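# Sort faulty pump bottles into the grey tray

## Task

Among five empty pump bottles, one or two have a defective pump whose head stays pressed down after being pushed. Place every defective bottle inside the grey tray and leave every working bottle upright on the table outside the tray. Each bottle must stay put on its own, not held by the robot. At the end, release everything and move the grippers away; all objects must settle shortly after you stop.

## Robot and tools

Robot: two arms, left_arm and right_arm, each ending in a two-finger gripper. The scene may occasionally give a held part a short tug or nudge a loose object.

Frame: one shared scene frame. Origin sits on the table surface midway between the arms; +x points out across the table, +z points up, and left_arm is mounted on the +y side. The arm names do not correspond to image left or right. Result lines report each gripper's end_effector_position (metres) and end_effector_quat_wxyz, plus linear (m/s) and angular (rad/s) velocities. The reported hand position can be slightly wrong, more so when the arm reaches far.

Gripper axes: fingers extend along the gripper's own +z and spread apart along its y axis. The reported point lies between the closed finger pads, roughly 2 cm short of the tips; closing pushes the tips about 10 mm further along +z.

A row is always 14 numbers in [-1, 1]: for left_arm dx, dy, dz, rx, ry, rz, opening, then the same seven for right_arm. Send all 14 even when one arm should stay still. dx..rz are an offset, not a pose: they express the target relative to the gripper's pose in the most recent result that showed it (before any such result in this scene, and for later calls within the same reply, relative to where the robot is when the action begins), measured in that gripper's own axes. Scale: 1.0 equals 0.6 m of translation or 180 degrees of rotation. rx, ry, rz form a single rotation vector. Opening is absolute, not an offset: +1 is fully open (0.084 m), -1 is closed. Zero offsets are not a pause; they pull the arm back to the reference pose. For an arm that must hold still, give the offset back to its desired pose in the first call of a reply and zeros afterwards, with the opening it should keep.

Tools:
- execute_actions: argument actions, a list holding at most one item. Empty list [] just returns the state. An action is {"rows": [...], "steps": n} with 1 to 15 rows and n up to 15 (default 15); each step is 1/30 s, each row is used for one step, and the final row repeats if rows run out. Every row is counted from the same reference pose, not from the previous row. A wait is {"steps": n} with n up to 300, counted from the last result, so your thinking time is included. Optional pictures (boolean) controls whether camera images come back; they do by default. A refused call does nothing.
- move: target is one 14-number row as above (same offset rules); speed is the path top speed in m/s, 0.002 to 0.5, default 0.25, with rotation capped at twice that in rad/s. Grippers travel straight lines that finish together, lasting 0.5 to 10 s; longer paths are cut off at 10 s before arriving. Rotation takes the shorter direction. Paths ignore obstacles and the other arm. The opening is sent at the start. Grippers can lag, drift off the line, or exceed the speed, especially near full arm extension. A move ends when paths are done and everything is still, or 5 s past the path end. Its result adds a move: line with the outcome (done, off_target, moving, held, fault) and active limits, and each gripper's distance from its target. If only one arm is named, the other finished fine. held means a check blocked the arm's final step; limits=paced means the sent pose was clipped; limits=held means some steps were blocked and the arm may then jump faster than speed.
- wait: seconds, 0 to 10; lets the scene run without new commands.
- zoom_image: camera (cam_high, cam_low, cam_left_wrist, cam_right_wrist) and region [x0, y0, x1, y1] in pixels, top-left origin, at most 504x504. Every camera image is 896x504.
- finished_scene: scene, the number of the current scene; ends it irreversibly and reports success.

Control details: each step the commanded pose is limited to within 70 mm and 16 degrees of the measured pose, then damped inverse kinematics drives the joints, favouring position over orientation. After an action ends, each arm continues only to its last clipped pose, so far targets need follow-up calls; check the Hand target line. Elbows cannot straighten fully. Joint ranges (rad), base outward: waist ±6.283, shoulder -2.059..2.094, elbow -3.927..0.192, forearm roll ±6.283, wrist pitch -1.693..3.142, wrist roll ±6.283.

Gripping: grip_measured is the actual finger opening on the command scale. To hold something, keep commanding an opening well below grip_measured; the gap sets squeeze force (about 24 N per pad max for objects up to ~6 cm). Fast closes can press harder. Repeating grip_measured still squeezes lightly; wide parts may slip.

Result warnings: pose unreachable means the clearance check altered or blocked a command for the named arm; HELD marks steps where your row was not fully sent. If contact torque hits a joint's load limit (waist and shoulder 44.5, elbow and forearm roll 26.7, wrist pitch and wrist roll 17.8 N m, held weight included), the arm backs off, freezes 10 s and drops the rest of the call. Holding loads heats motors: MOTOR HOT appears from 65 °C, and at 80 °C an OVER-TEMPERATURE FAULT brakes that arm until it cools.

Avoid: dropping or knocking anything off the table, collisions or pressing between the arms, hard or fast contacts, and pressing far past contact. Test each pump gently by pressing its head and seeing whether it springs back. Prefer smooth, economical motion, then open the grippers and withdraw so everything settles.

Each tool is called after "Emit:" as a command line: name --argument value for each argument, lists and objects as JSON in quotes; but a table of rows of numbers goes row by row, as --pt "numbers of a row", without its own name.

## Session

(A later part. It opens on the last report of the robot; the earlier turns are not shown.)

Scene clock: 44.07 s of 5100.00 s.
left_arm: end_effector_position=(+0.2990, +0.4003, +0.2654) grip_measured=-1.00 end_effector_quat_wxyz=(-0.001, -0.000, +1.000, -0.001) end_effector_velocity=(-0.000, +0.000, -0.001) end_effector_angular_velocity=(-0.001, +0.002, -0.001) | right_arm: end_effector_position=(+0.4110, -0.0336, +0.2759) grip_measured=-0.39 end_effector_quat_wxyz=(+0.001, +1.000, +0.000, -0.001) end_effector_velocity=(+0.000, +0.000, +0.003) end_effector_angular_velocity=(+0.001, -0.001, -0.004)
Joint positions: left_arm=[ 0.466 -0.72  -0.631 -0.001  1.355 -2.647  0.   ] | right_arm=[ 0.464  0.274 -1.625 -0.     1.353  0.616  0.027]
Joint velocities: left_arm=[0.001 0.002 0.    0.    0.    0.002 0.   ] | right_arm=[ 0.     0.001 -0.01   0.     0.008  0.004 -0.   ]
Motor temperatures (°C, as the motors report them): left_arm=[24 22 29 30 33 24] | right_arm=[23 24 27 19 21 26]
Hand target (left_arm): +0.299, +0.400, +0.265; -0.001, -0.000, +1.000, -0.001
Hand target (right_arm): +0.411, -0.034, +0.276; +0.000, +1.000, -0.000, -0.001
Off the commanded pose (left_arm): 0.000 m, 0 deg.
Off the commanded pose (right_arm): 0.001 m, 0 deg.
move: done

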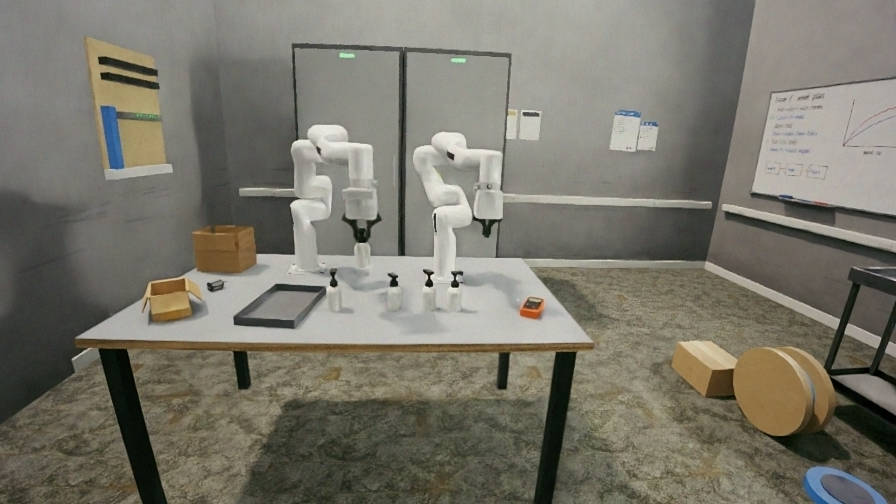

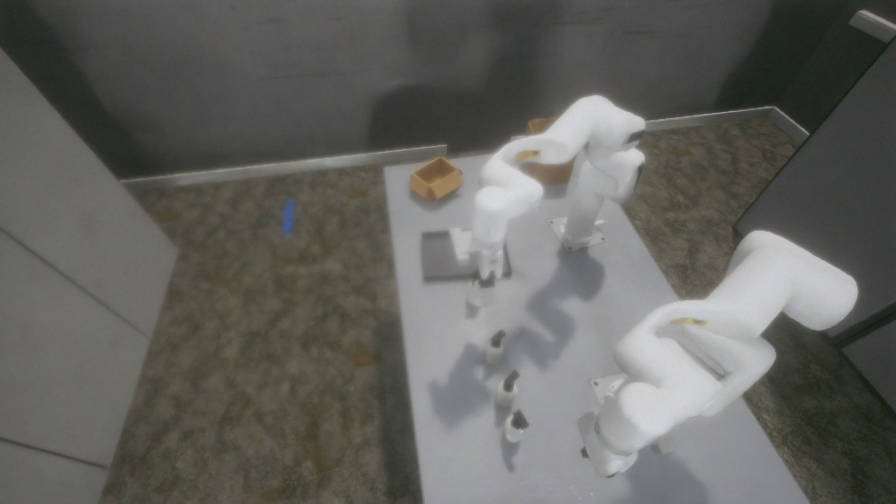

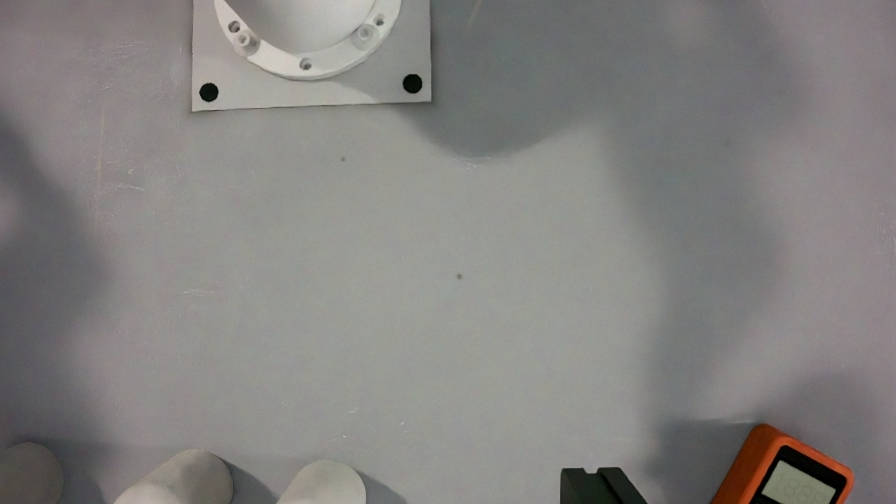

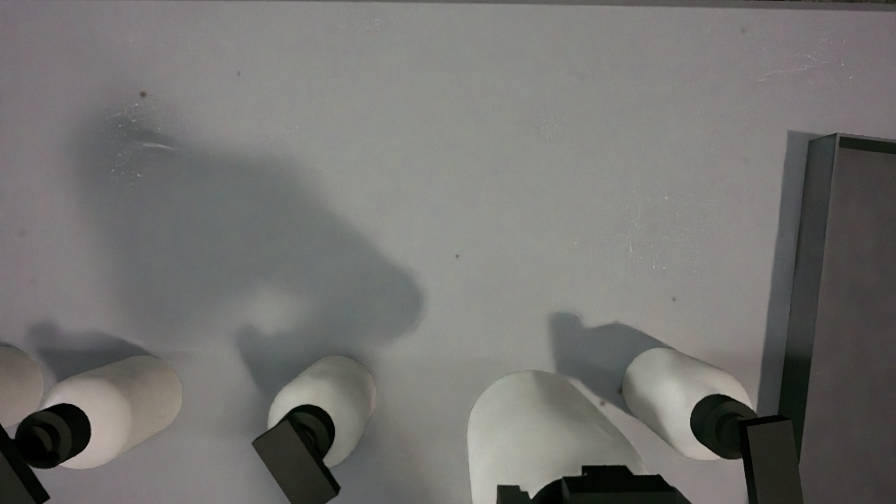

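Place at (.459,-.322), then go to C.

Emit:
move --target '[0,0,0,0,0,0,-1,0.08,0.48,0,0,0,0,-0.8]' --speed 0.3

Emit:
move --target '[0,0,0,0,0,0,-1,0,0,0.261,0,0,0,-0.8]' --speed 0.14

Emit:
execute_actions --actions '[{"rows":[[0,0,0,0,0,0,-1,0,0,0.001,0,0,0,0.15]],"steps":10}]' --pictures false

Emit:
move --target '[0,0,0,0,0,0,-1,0,0,-0.105,0,0,0,0.15]'

Emit:
move --target '[0,0,0,0,0,0,-1,-0.111,-0.653,0,0,0,-0.185,0.15]' --speed 0.33

Scene clock: 52.57 s of 5100.00 s.
left_arm: end_effector_position=(+0.2990, +0.4003, +0.2654) grip_measured=-1.00 end_effector_quat_wxyz=(-0.001, -0.000, +1.000, -0.001) end_effector_velocity=(-0.000, +0.000, -0.000) end_effector_angular_velocity=(-0.001, +0.000, +0.003) | right_arm: end_effector_position=(+0.4591, -0.3211, +0.2757) grip_measured=-0.39 end_effector_quat_wxyz=(+0.001, +1.000, +0.000, -0.001) end_effector_velocity=(+0.001, -0.003, +0.000) end_effector_angular_velocity=(+0.001, -0.000, -0.001)
Joint positions: left_arm=[ 0.466 -0.72  -0.631 -0.001  1.355 -2.647  0.   ] | right_arm=[-0.085  0.08  -1.374 -0.002  1.296  0.067  0.027]
Joint velocities: left_arm=[ 0.001  0.001  0.    -0.    -0.    -0.002  0.   ] | right_arm=[-0.006  0.001 -0.003  0.001  0.001 -0.005 -0.   ]
Motor temperatures (°C, as the motors report them): left_arm=[24 22 29 30 33 24] | right_arm=[23 24 27 19 21 26]
Hand target (left_arm): +0.299, +0.400, +0.265; -0.001, -0.000, +1.000, -0.001
Hand target (right_arm): +0.459, -0.322, +0.276; +0.001, +1.000, +0.000, -0.001
Off the commanded pose (left_arm): 0.000 m, 0 deg.
Off the commanded pose (right_arm): 0.001 m, 0 deg.
After step 100, 3.53 s passed at rest.
move: done

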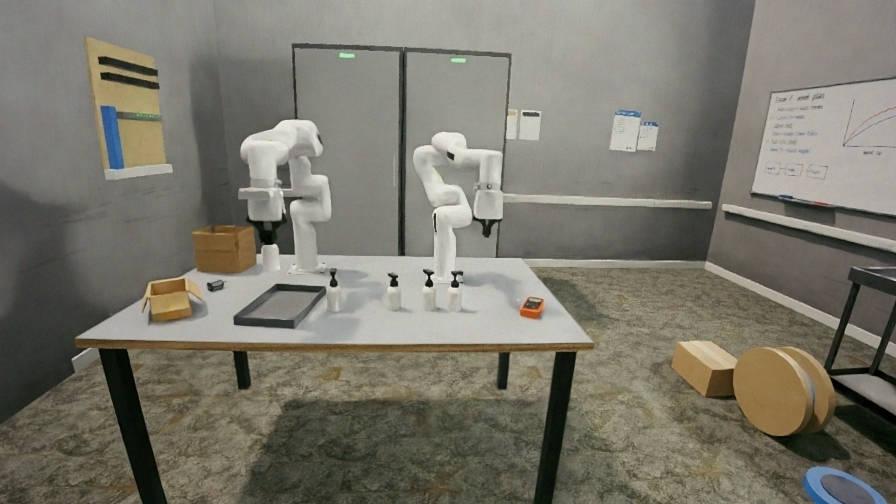

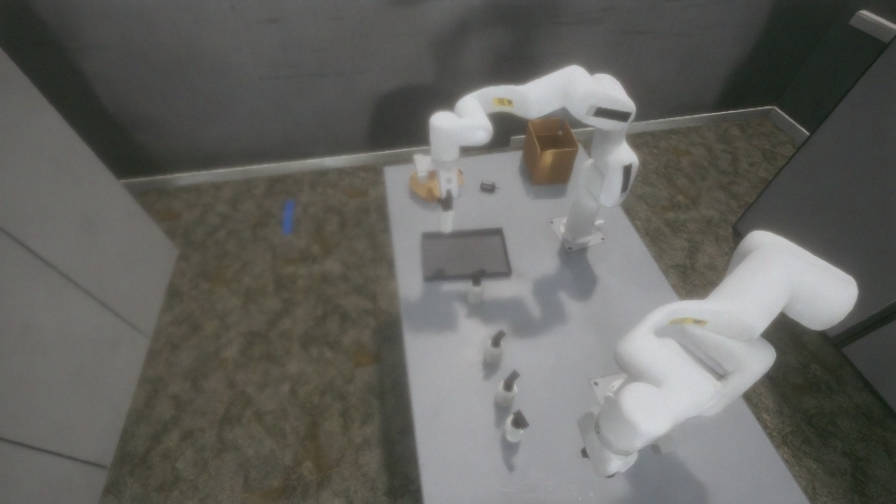

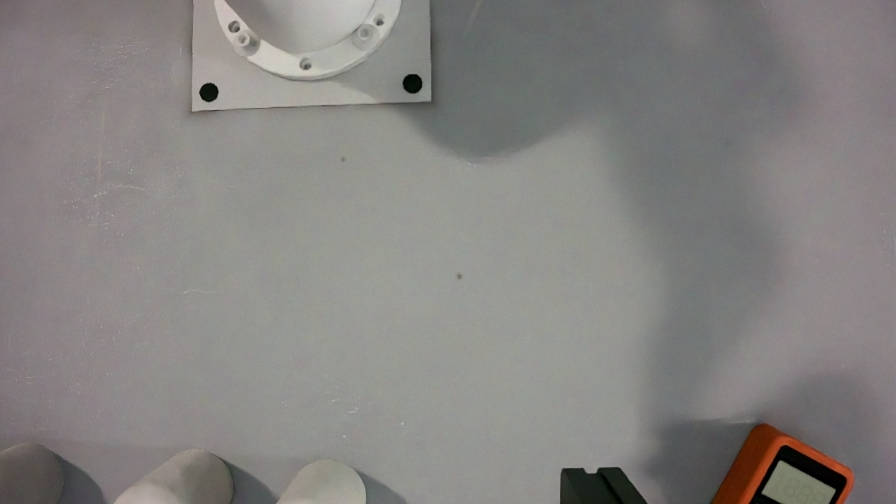

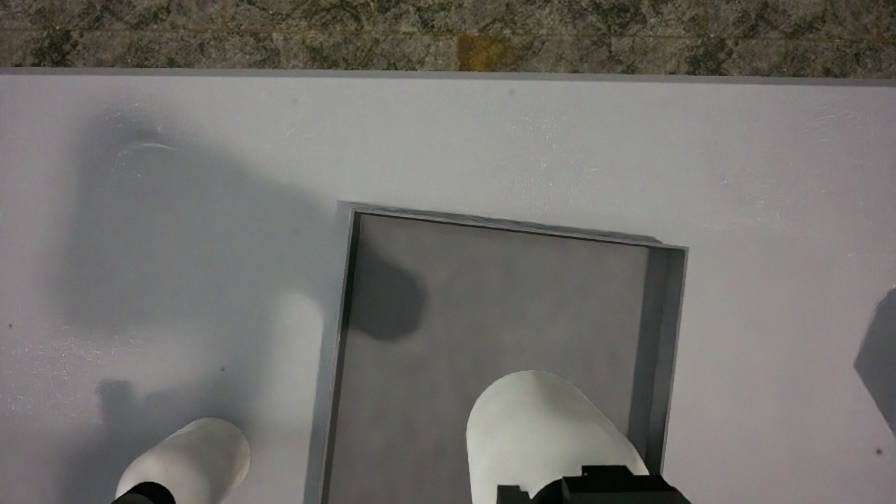

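Scene clock: 54.20 s of 5100.00 s.
left_arm: end_effector_position=(+0.2990, +0.4003, +0.2654) grip_measured=-1.00 end_effector_quat_wxyz=(-0.001, -0.000, +1.000, -0.001) end_effector_velocity=(+0.000, +0.000, +0.001) end_effector_angular_velocity=(+0.001, -0.002, -0.002) | right_arm: end_effector_position=(+0.4588, -0.3209, +0.1198) grip_measured=-0.39 end_effector_quat_wxyz=(+0.001, +1.000, +0.001, -0.001) end_effector_velocity=(-0.001, -0.000, -0.004) end_effector_angular_velocity=(-0.000, +0.003, -0.000)
Joint positions: left_arm=[ 0.466 -0.72  -0.631 -0.001  1.355 -2.647  0.   ] | right_arm=[-0.085  0.221 -1.091 -0.002  0.872  0.067  0.027]
Joint velocities: left_arm=[ 0.001 -0.002  0.     0.    -0.     0.002  0.   ] | right_arm=[-0.     0.007  0.004 -0.    -0.007  0.     0.   ]
Motor temperatures (°C, as the motors report them): left_arm=[24 22 29 30 33 24] | right_arm=[23 24 27 19 21 26]
Hand target (left_arm): +0.299, +0.400, +0.265; -0.001, -0.000, +1.000, -0.001
Hand target (right_arm): +0.459, -0.321, +0.119; +0.001, +1.000, +0.001, -0.001
Off the commanded pose (left_arm): 0.000 m, 0 deg.
Off the commanded pose (right_arm): 0.001 m, 0 deg.
move: done

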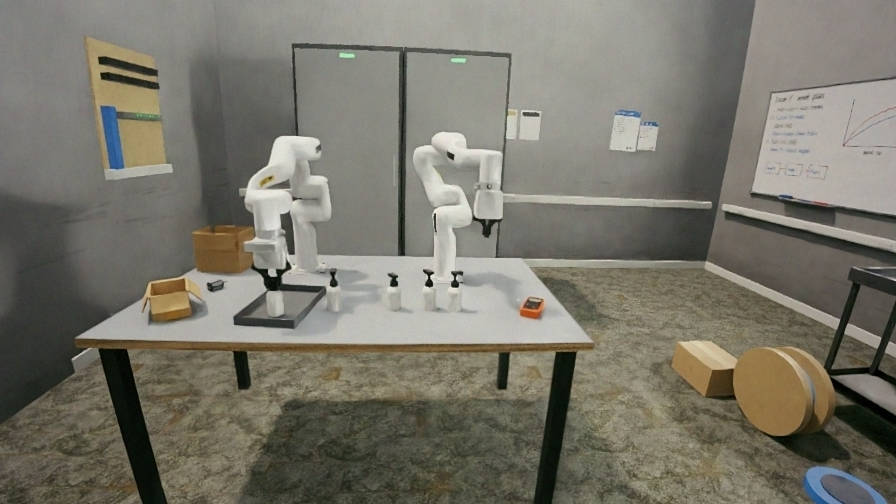

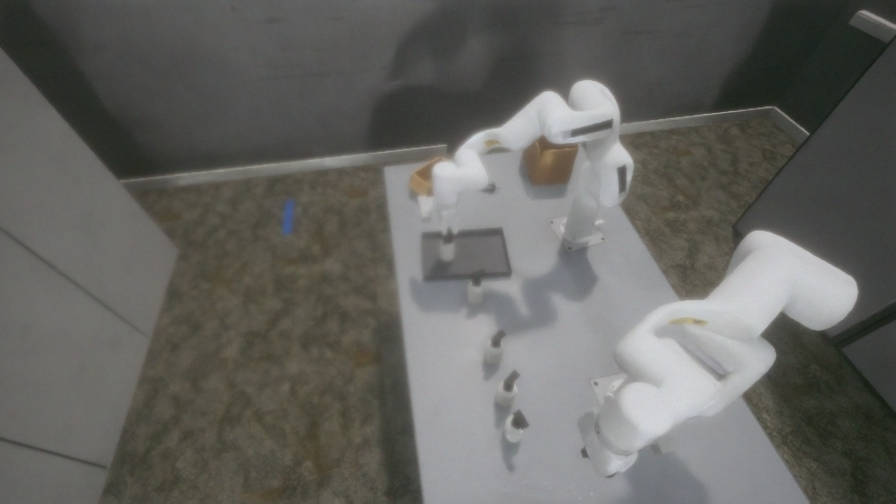

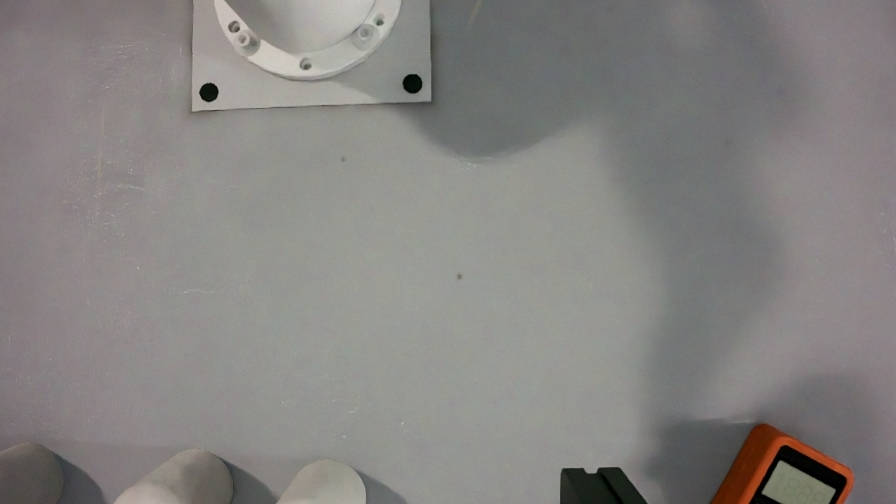

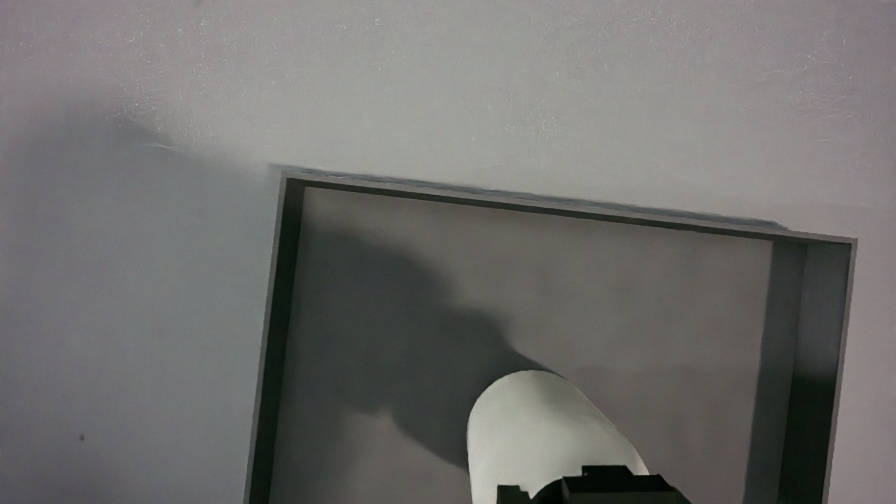

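Scene clock: 54.53 s of 5100.00 s.
left_arm: end_effector_position=(+0.2990, +0.4003, +0.2654) grip_measured=-1.00 end_effector_quat_wxyz=(-0.001, -0.000, +1.000, -0.001) end_effector_velocity=(+0.000, -0.000, +0.000) end_effector_angular_velocity=(+0.001, +0.000, -0.003) | right_arm: end_effector_position=(+0.4589, -0.3209, +0.1193) grip_measured=+0.14 end_effector_quat_wxyz=(+0.001, +1.000, +0.001, -0.000) end_effector_velocity=(-0.001, -0.000, -0.001) end_effector_angular_velocity=(-0.000, +0.002, +0.000)
Joint positions: left_arm=[ 0.466 -0.72  -0.631 -0.001  1.355 -2.647  0.   ] | right_arm=[-0.085  0.221 -1.09  -0.002  0.87   0.067  0.05 ]
Joint velocities: left_arm=[-0.002 -0.     0.     0.001  0.     0.001  0.   ] | right_arm=[-0.     0.001  0.001 -0.     0.    -0.     0.001]
Motor temperatures (°C, as the motors report them): left_arm=[24 22 29 30 33 24] | right_arm=[23 24 27 19 21 26]
Hand target (left_arm): +0.299, +0.400, +0.265; -0.001, -0.000, +1.000, -0.001
Hand target (right_arm): +0.459, -0.321, +0.119; +0.001, +1.000, +0.001, -0.001
Off the commanded pose (left_arm): 0.000 m, 0 deg.
Off the commanded pose (right_arm): 0.000 m, 0 deg.
Steps of this call (steps 1 to 10: all 10 steps of this action). Readings (end_effector_position):
1: left_arm (+0.2990, +0.4003, +0.2654) | right_arm (+0.4588, -0.3209, +0.1197)
2: left_arm (+0.2990, +0.4003, +0.2654) | right_arm (+0.4588, -0.3209, +0.1195)
4: left_arm (+0.2990, +0.4003, +0.2654) | right_arm (+0.4589, -0.3209, +0.1195)
8: left_arm (+0.2990, +0.4003, +0.2654) | right_arm (+0.4589, -0.3209, +0.1194)
10: the state above

Scene clock: 55.67 s of 5100.00 s.
left_arm: end_effector_position=(+0.2990, +0.4003, +0.2654) grip_measured=-1.00 end_effector_quat_wxyz=(-0.001, -0.000, +1.000, -0.001) end_effector_velocity=(-0.000, +0.000, +0.000) end_effector_angular_velocity=(+0.000, -0.001, +0.000) | right_arm: end_effector_position=(+0.4587, -0.3210, +0.1814) grip_measured=+0.14 end_effector_quat_wxyz=(+0.001, +1.000, +0.001, -0.001) end_effector_velocity=(+0.002, +0.000, +0.006) end_effector_angular_velocity=(+0.000, -0.007, +0.000)
Joint positions: left_arm=[ 0.466 -0.72  -0.631 -0.001  1.355 -2.647  0.   ] | right_arm=[-0.085  0.139 -1.174 -0.002  1.037  0.067  0.05 ]
Joint velocities: left_arm=[ 0.001 -0.     0.    -0.    -0.     0.     0.   ] | right_arm=[ 0.    -0.005 -0.01  -0.     0.009 -0.     0.   ]
Motor temperatures (°C, as the motors report them): left_arm=[24 22 29 30 33 24] | right_arm=[23 24 27 19 21 26]
Hand target (left_arm): +0.299, +0.400, +0.265; -0.001, -0.000, +1.000, -0.001
Hand target (right_arm): +0.459, -0.321, +0.182; +0.001, +1.000, +0.001, -0.001
Off the commanded pose (left_arm): 0.000 m, 0 deg.
Off the commanded pose (right_arm): 0.001 m, 0 deg.
move: done

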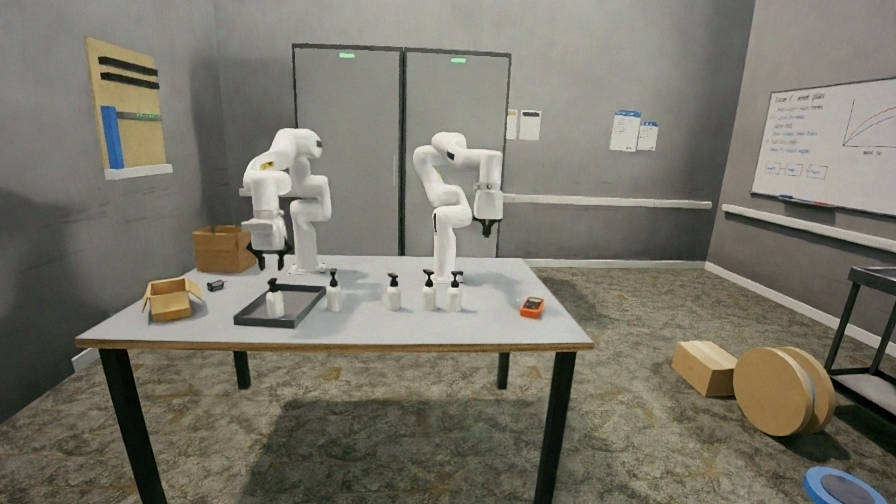

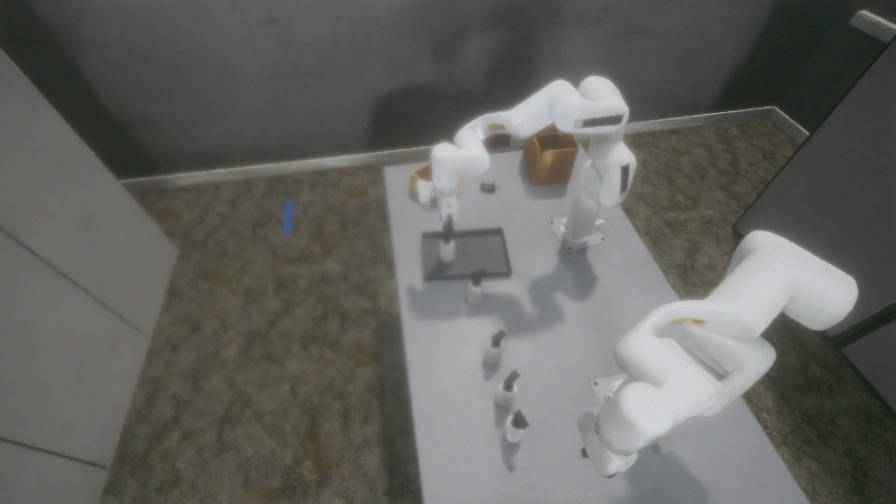

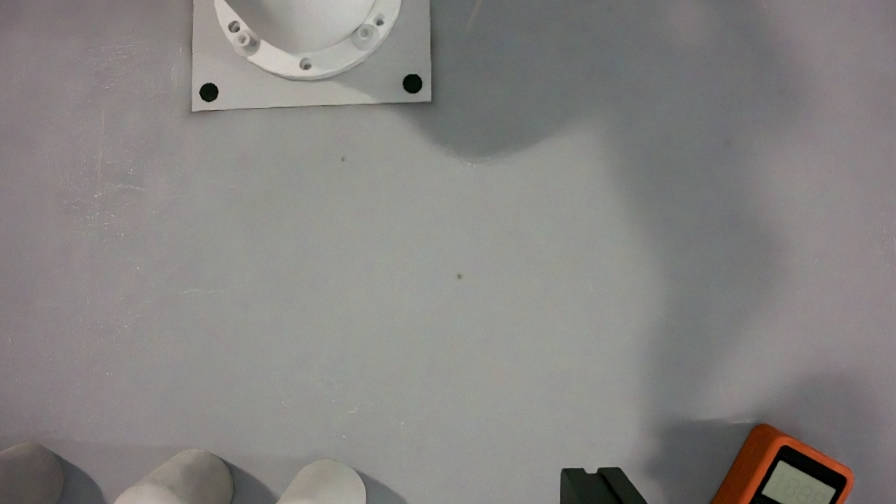

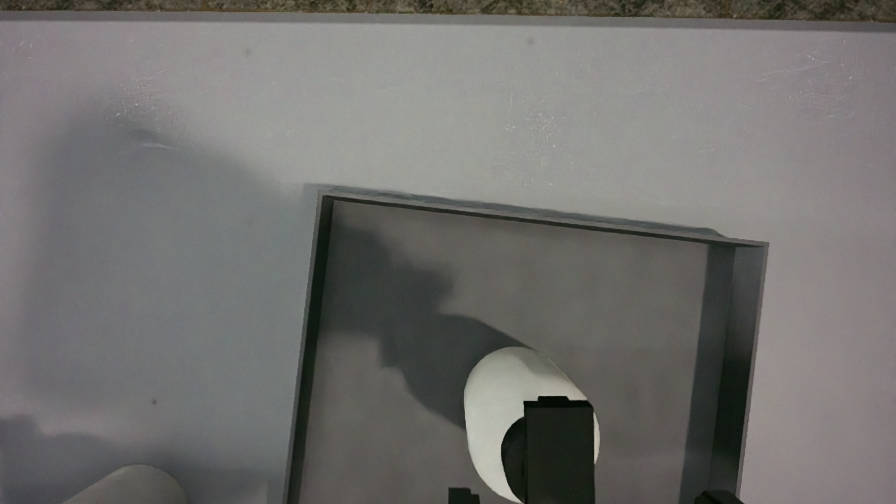

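Scene clock: 57.60 s of 5100.00 s.
left_arm: end_effector_position=(+0.2990, +0.4003, +0.2654) grip_measured=-1.00 end_effector_quat_wxyz=(-0.001, -0.000, +1.000, -0.001) end_effector_velocity=(+0.000, -0.000, +0.000) end_effector_angular_velocity=(-0.000, -0.000, -0.000) | right_arm: end_effector_position=(+0.3918, +0.0703, +0.1819) grip_measured=+0.14 end_effector_quat_wxyz=(-0.000, +0.958, +0.287, -0.000) end_effector_velocity=(-0.000, +0.003, -0.000) end_effector_angular_velocity=(-0.003, +0.002, +0.004)
Joint positions: left_arm=[ 0.466 -0.72  -0.631 -0.001  1.355 -2.647  0.   ] | right_arm=[ 0.623  0.506 -1.693  0.     1.187  0.193  0.05 ]
Joint velocities: left_arm=[-0. -0. -0. -0.  0. -0.  0.] | right_arm=[ 0.004  0.012 -0.018 -0.001  0.01   0.    -0.   ]
Motor temperatures (°C, as the motors report them): left_arm=[24 22 29 30 33 24] | right_arm=[23 24 27 19 21 26]
Hand target (left_arm): +0.299, +0.400, +0.265; -0.001, -0.000, +1.000, -0.001
Hand target (right_arm): +0.392, +0.071, +0.182; +0.000, +0.958, +0.287, -0.001
Off the commanded pose (left_arm): 0.000 m, 0 deg.
Off the commanded pose (right_arm): 0.001 m, 0 deg.
move: done

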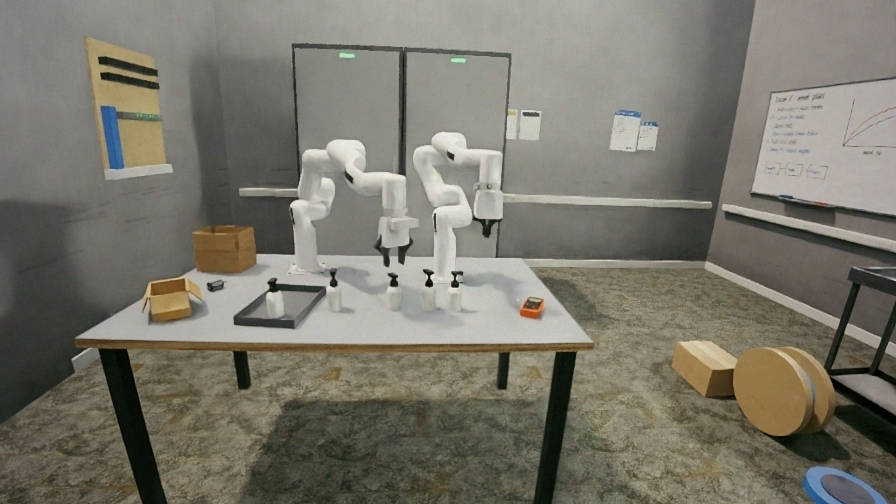

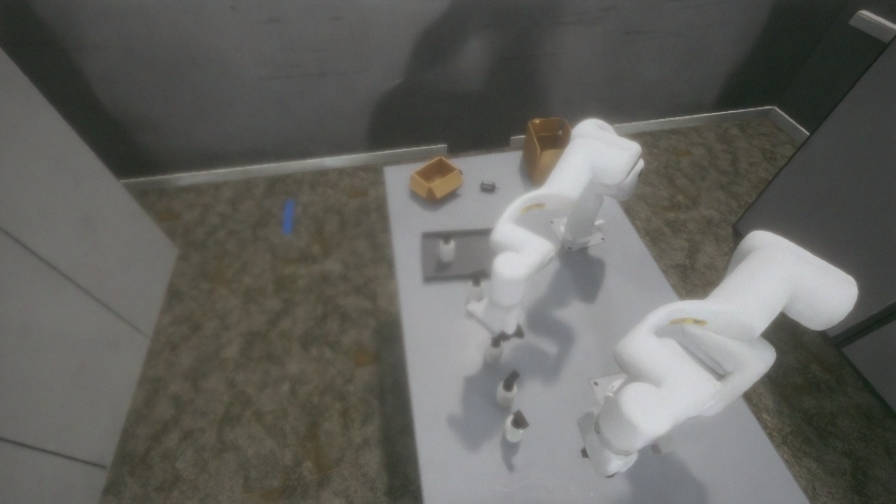

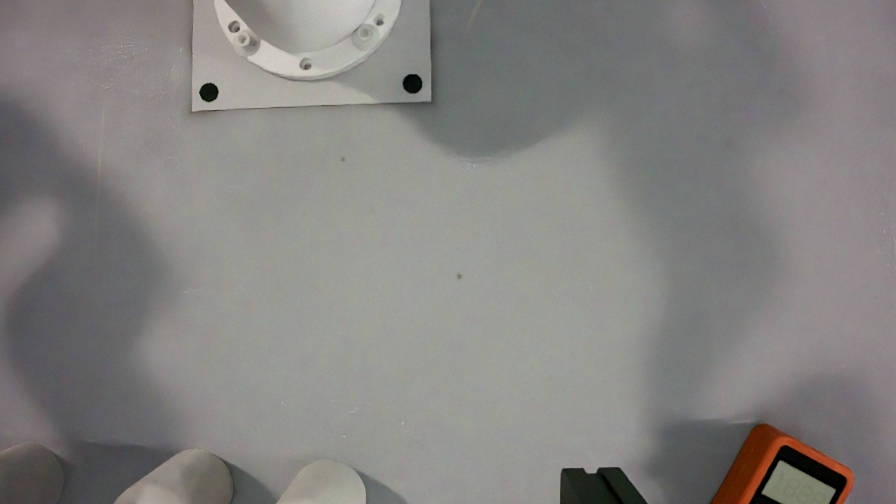

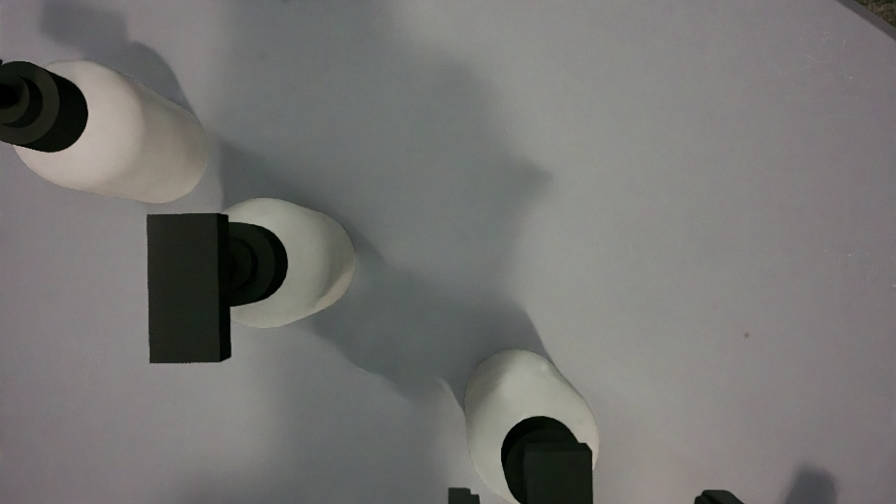

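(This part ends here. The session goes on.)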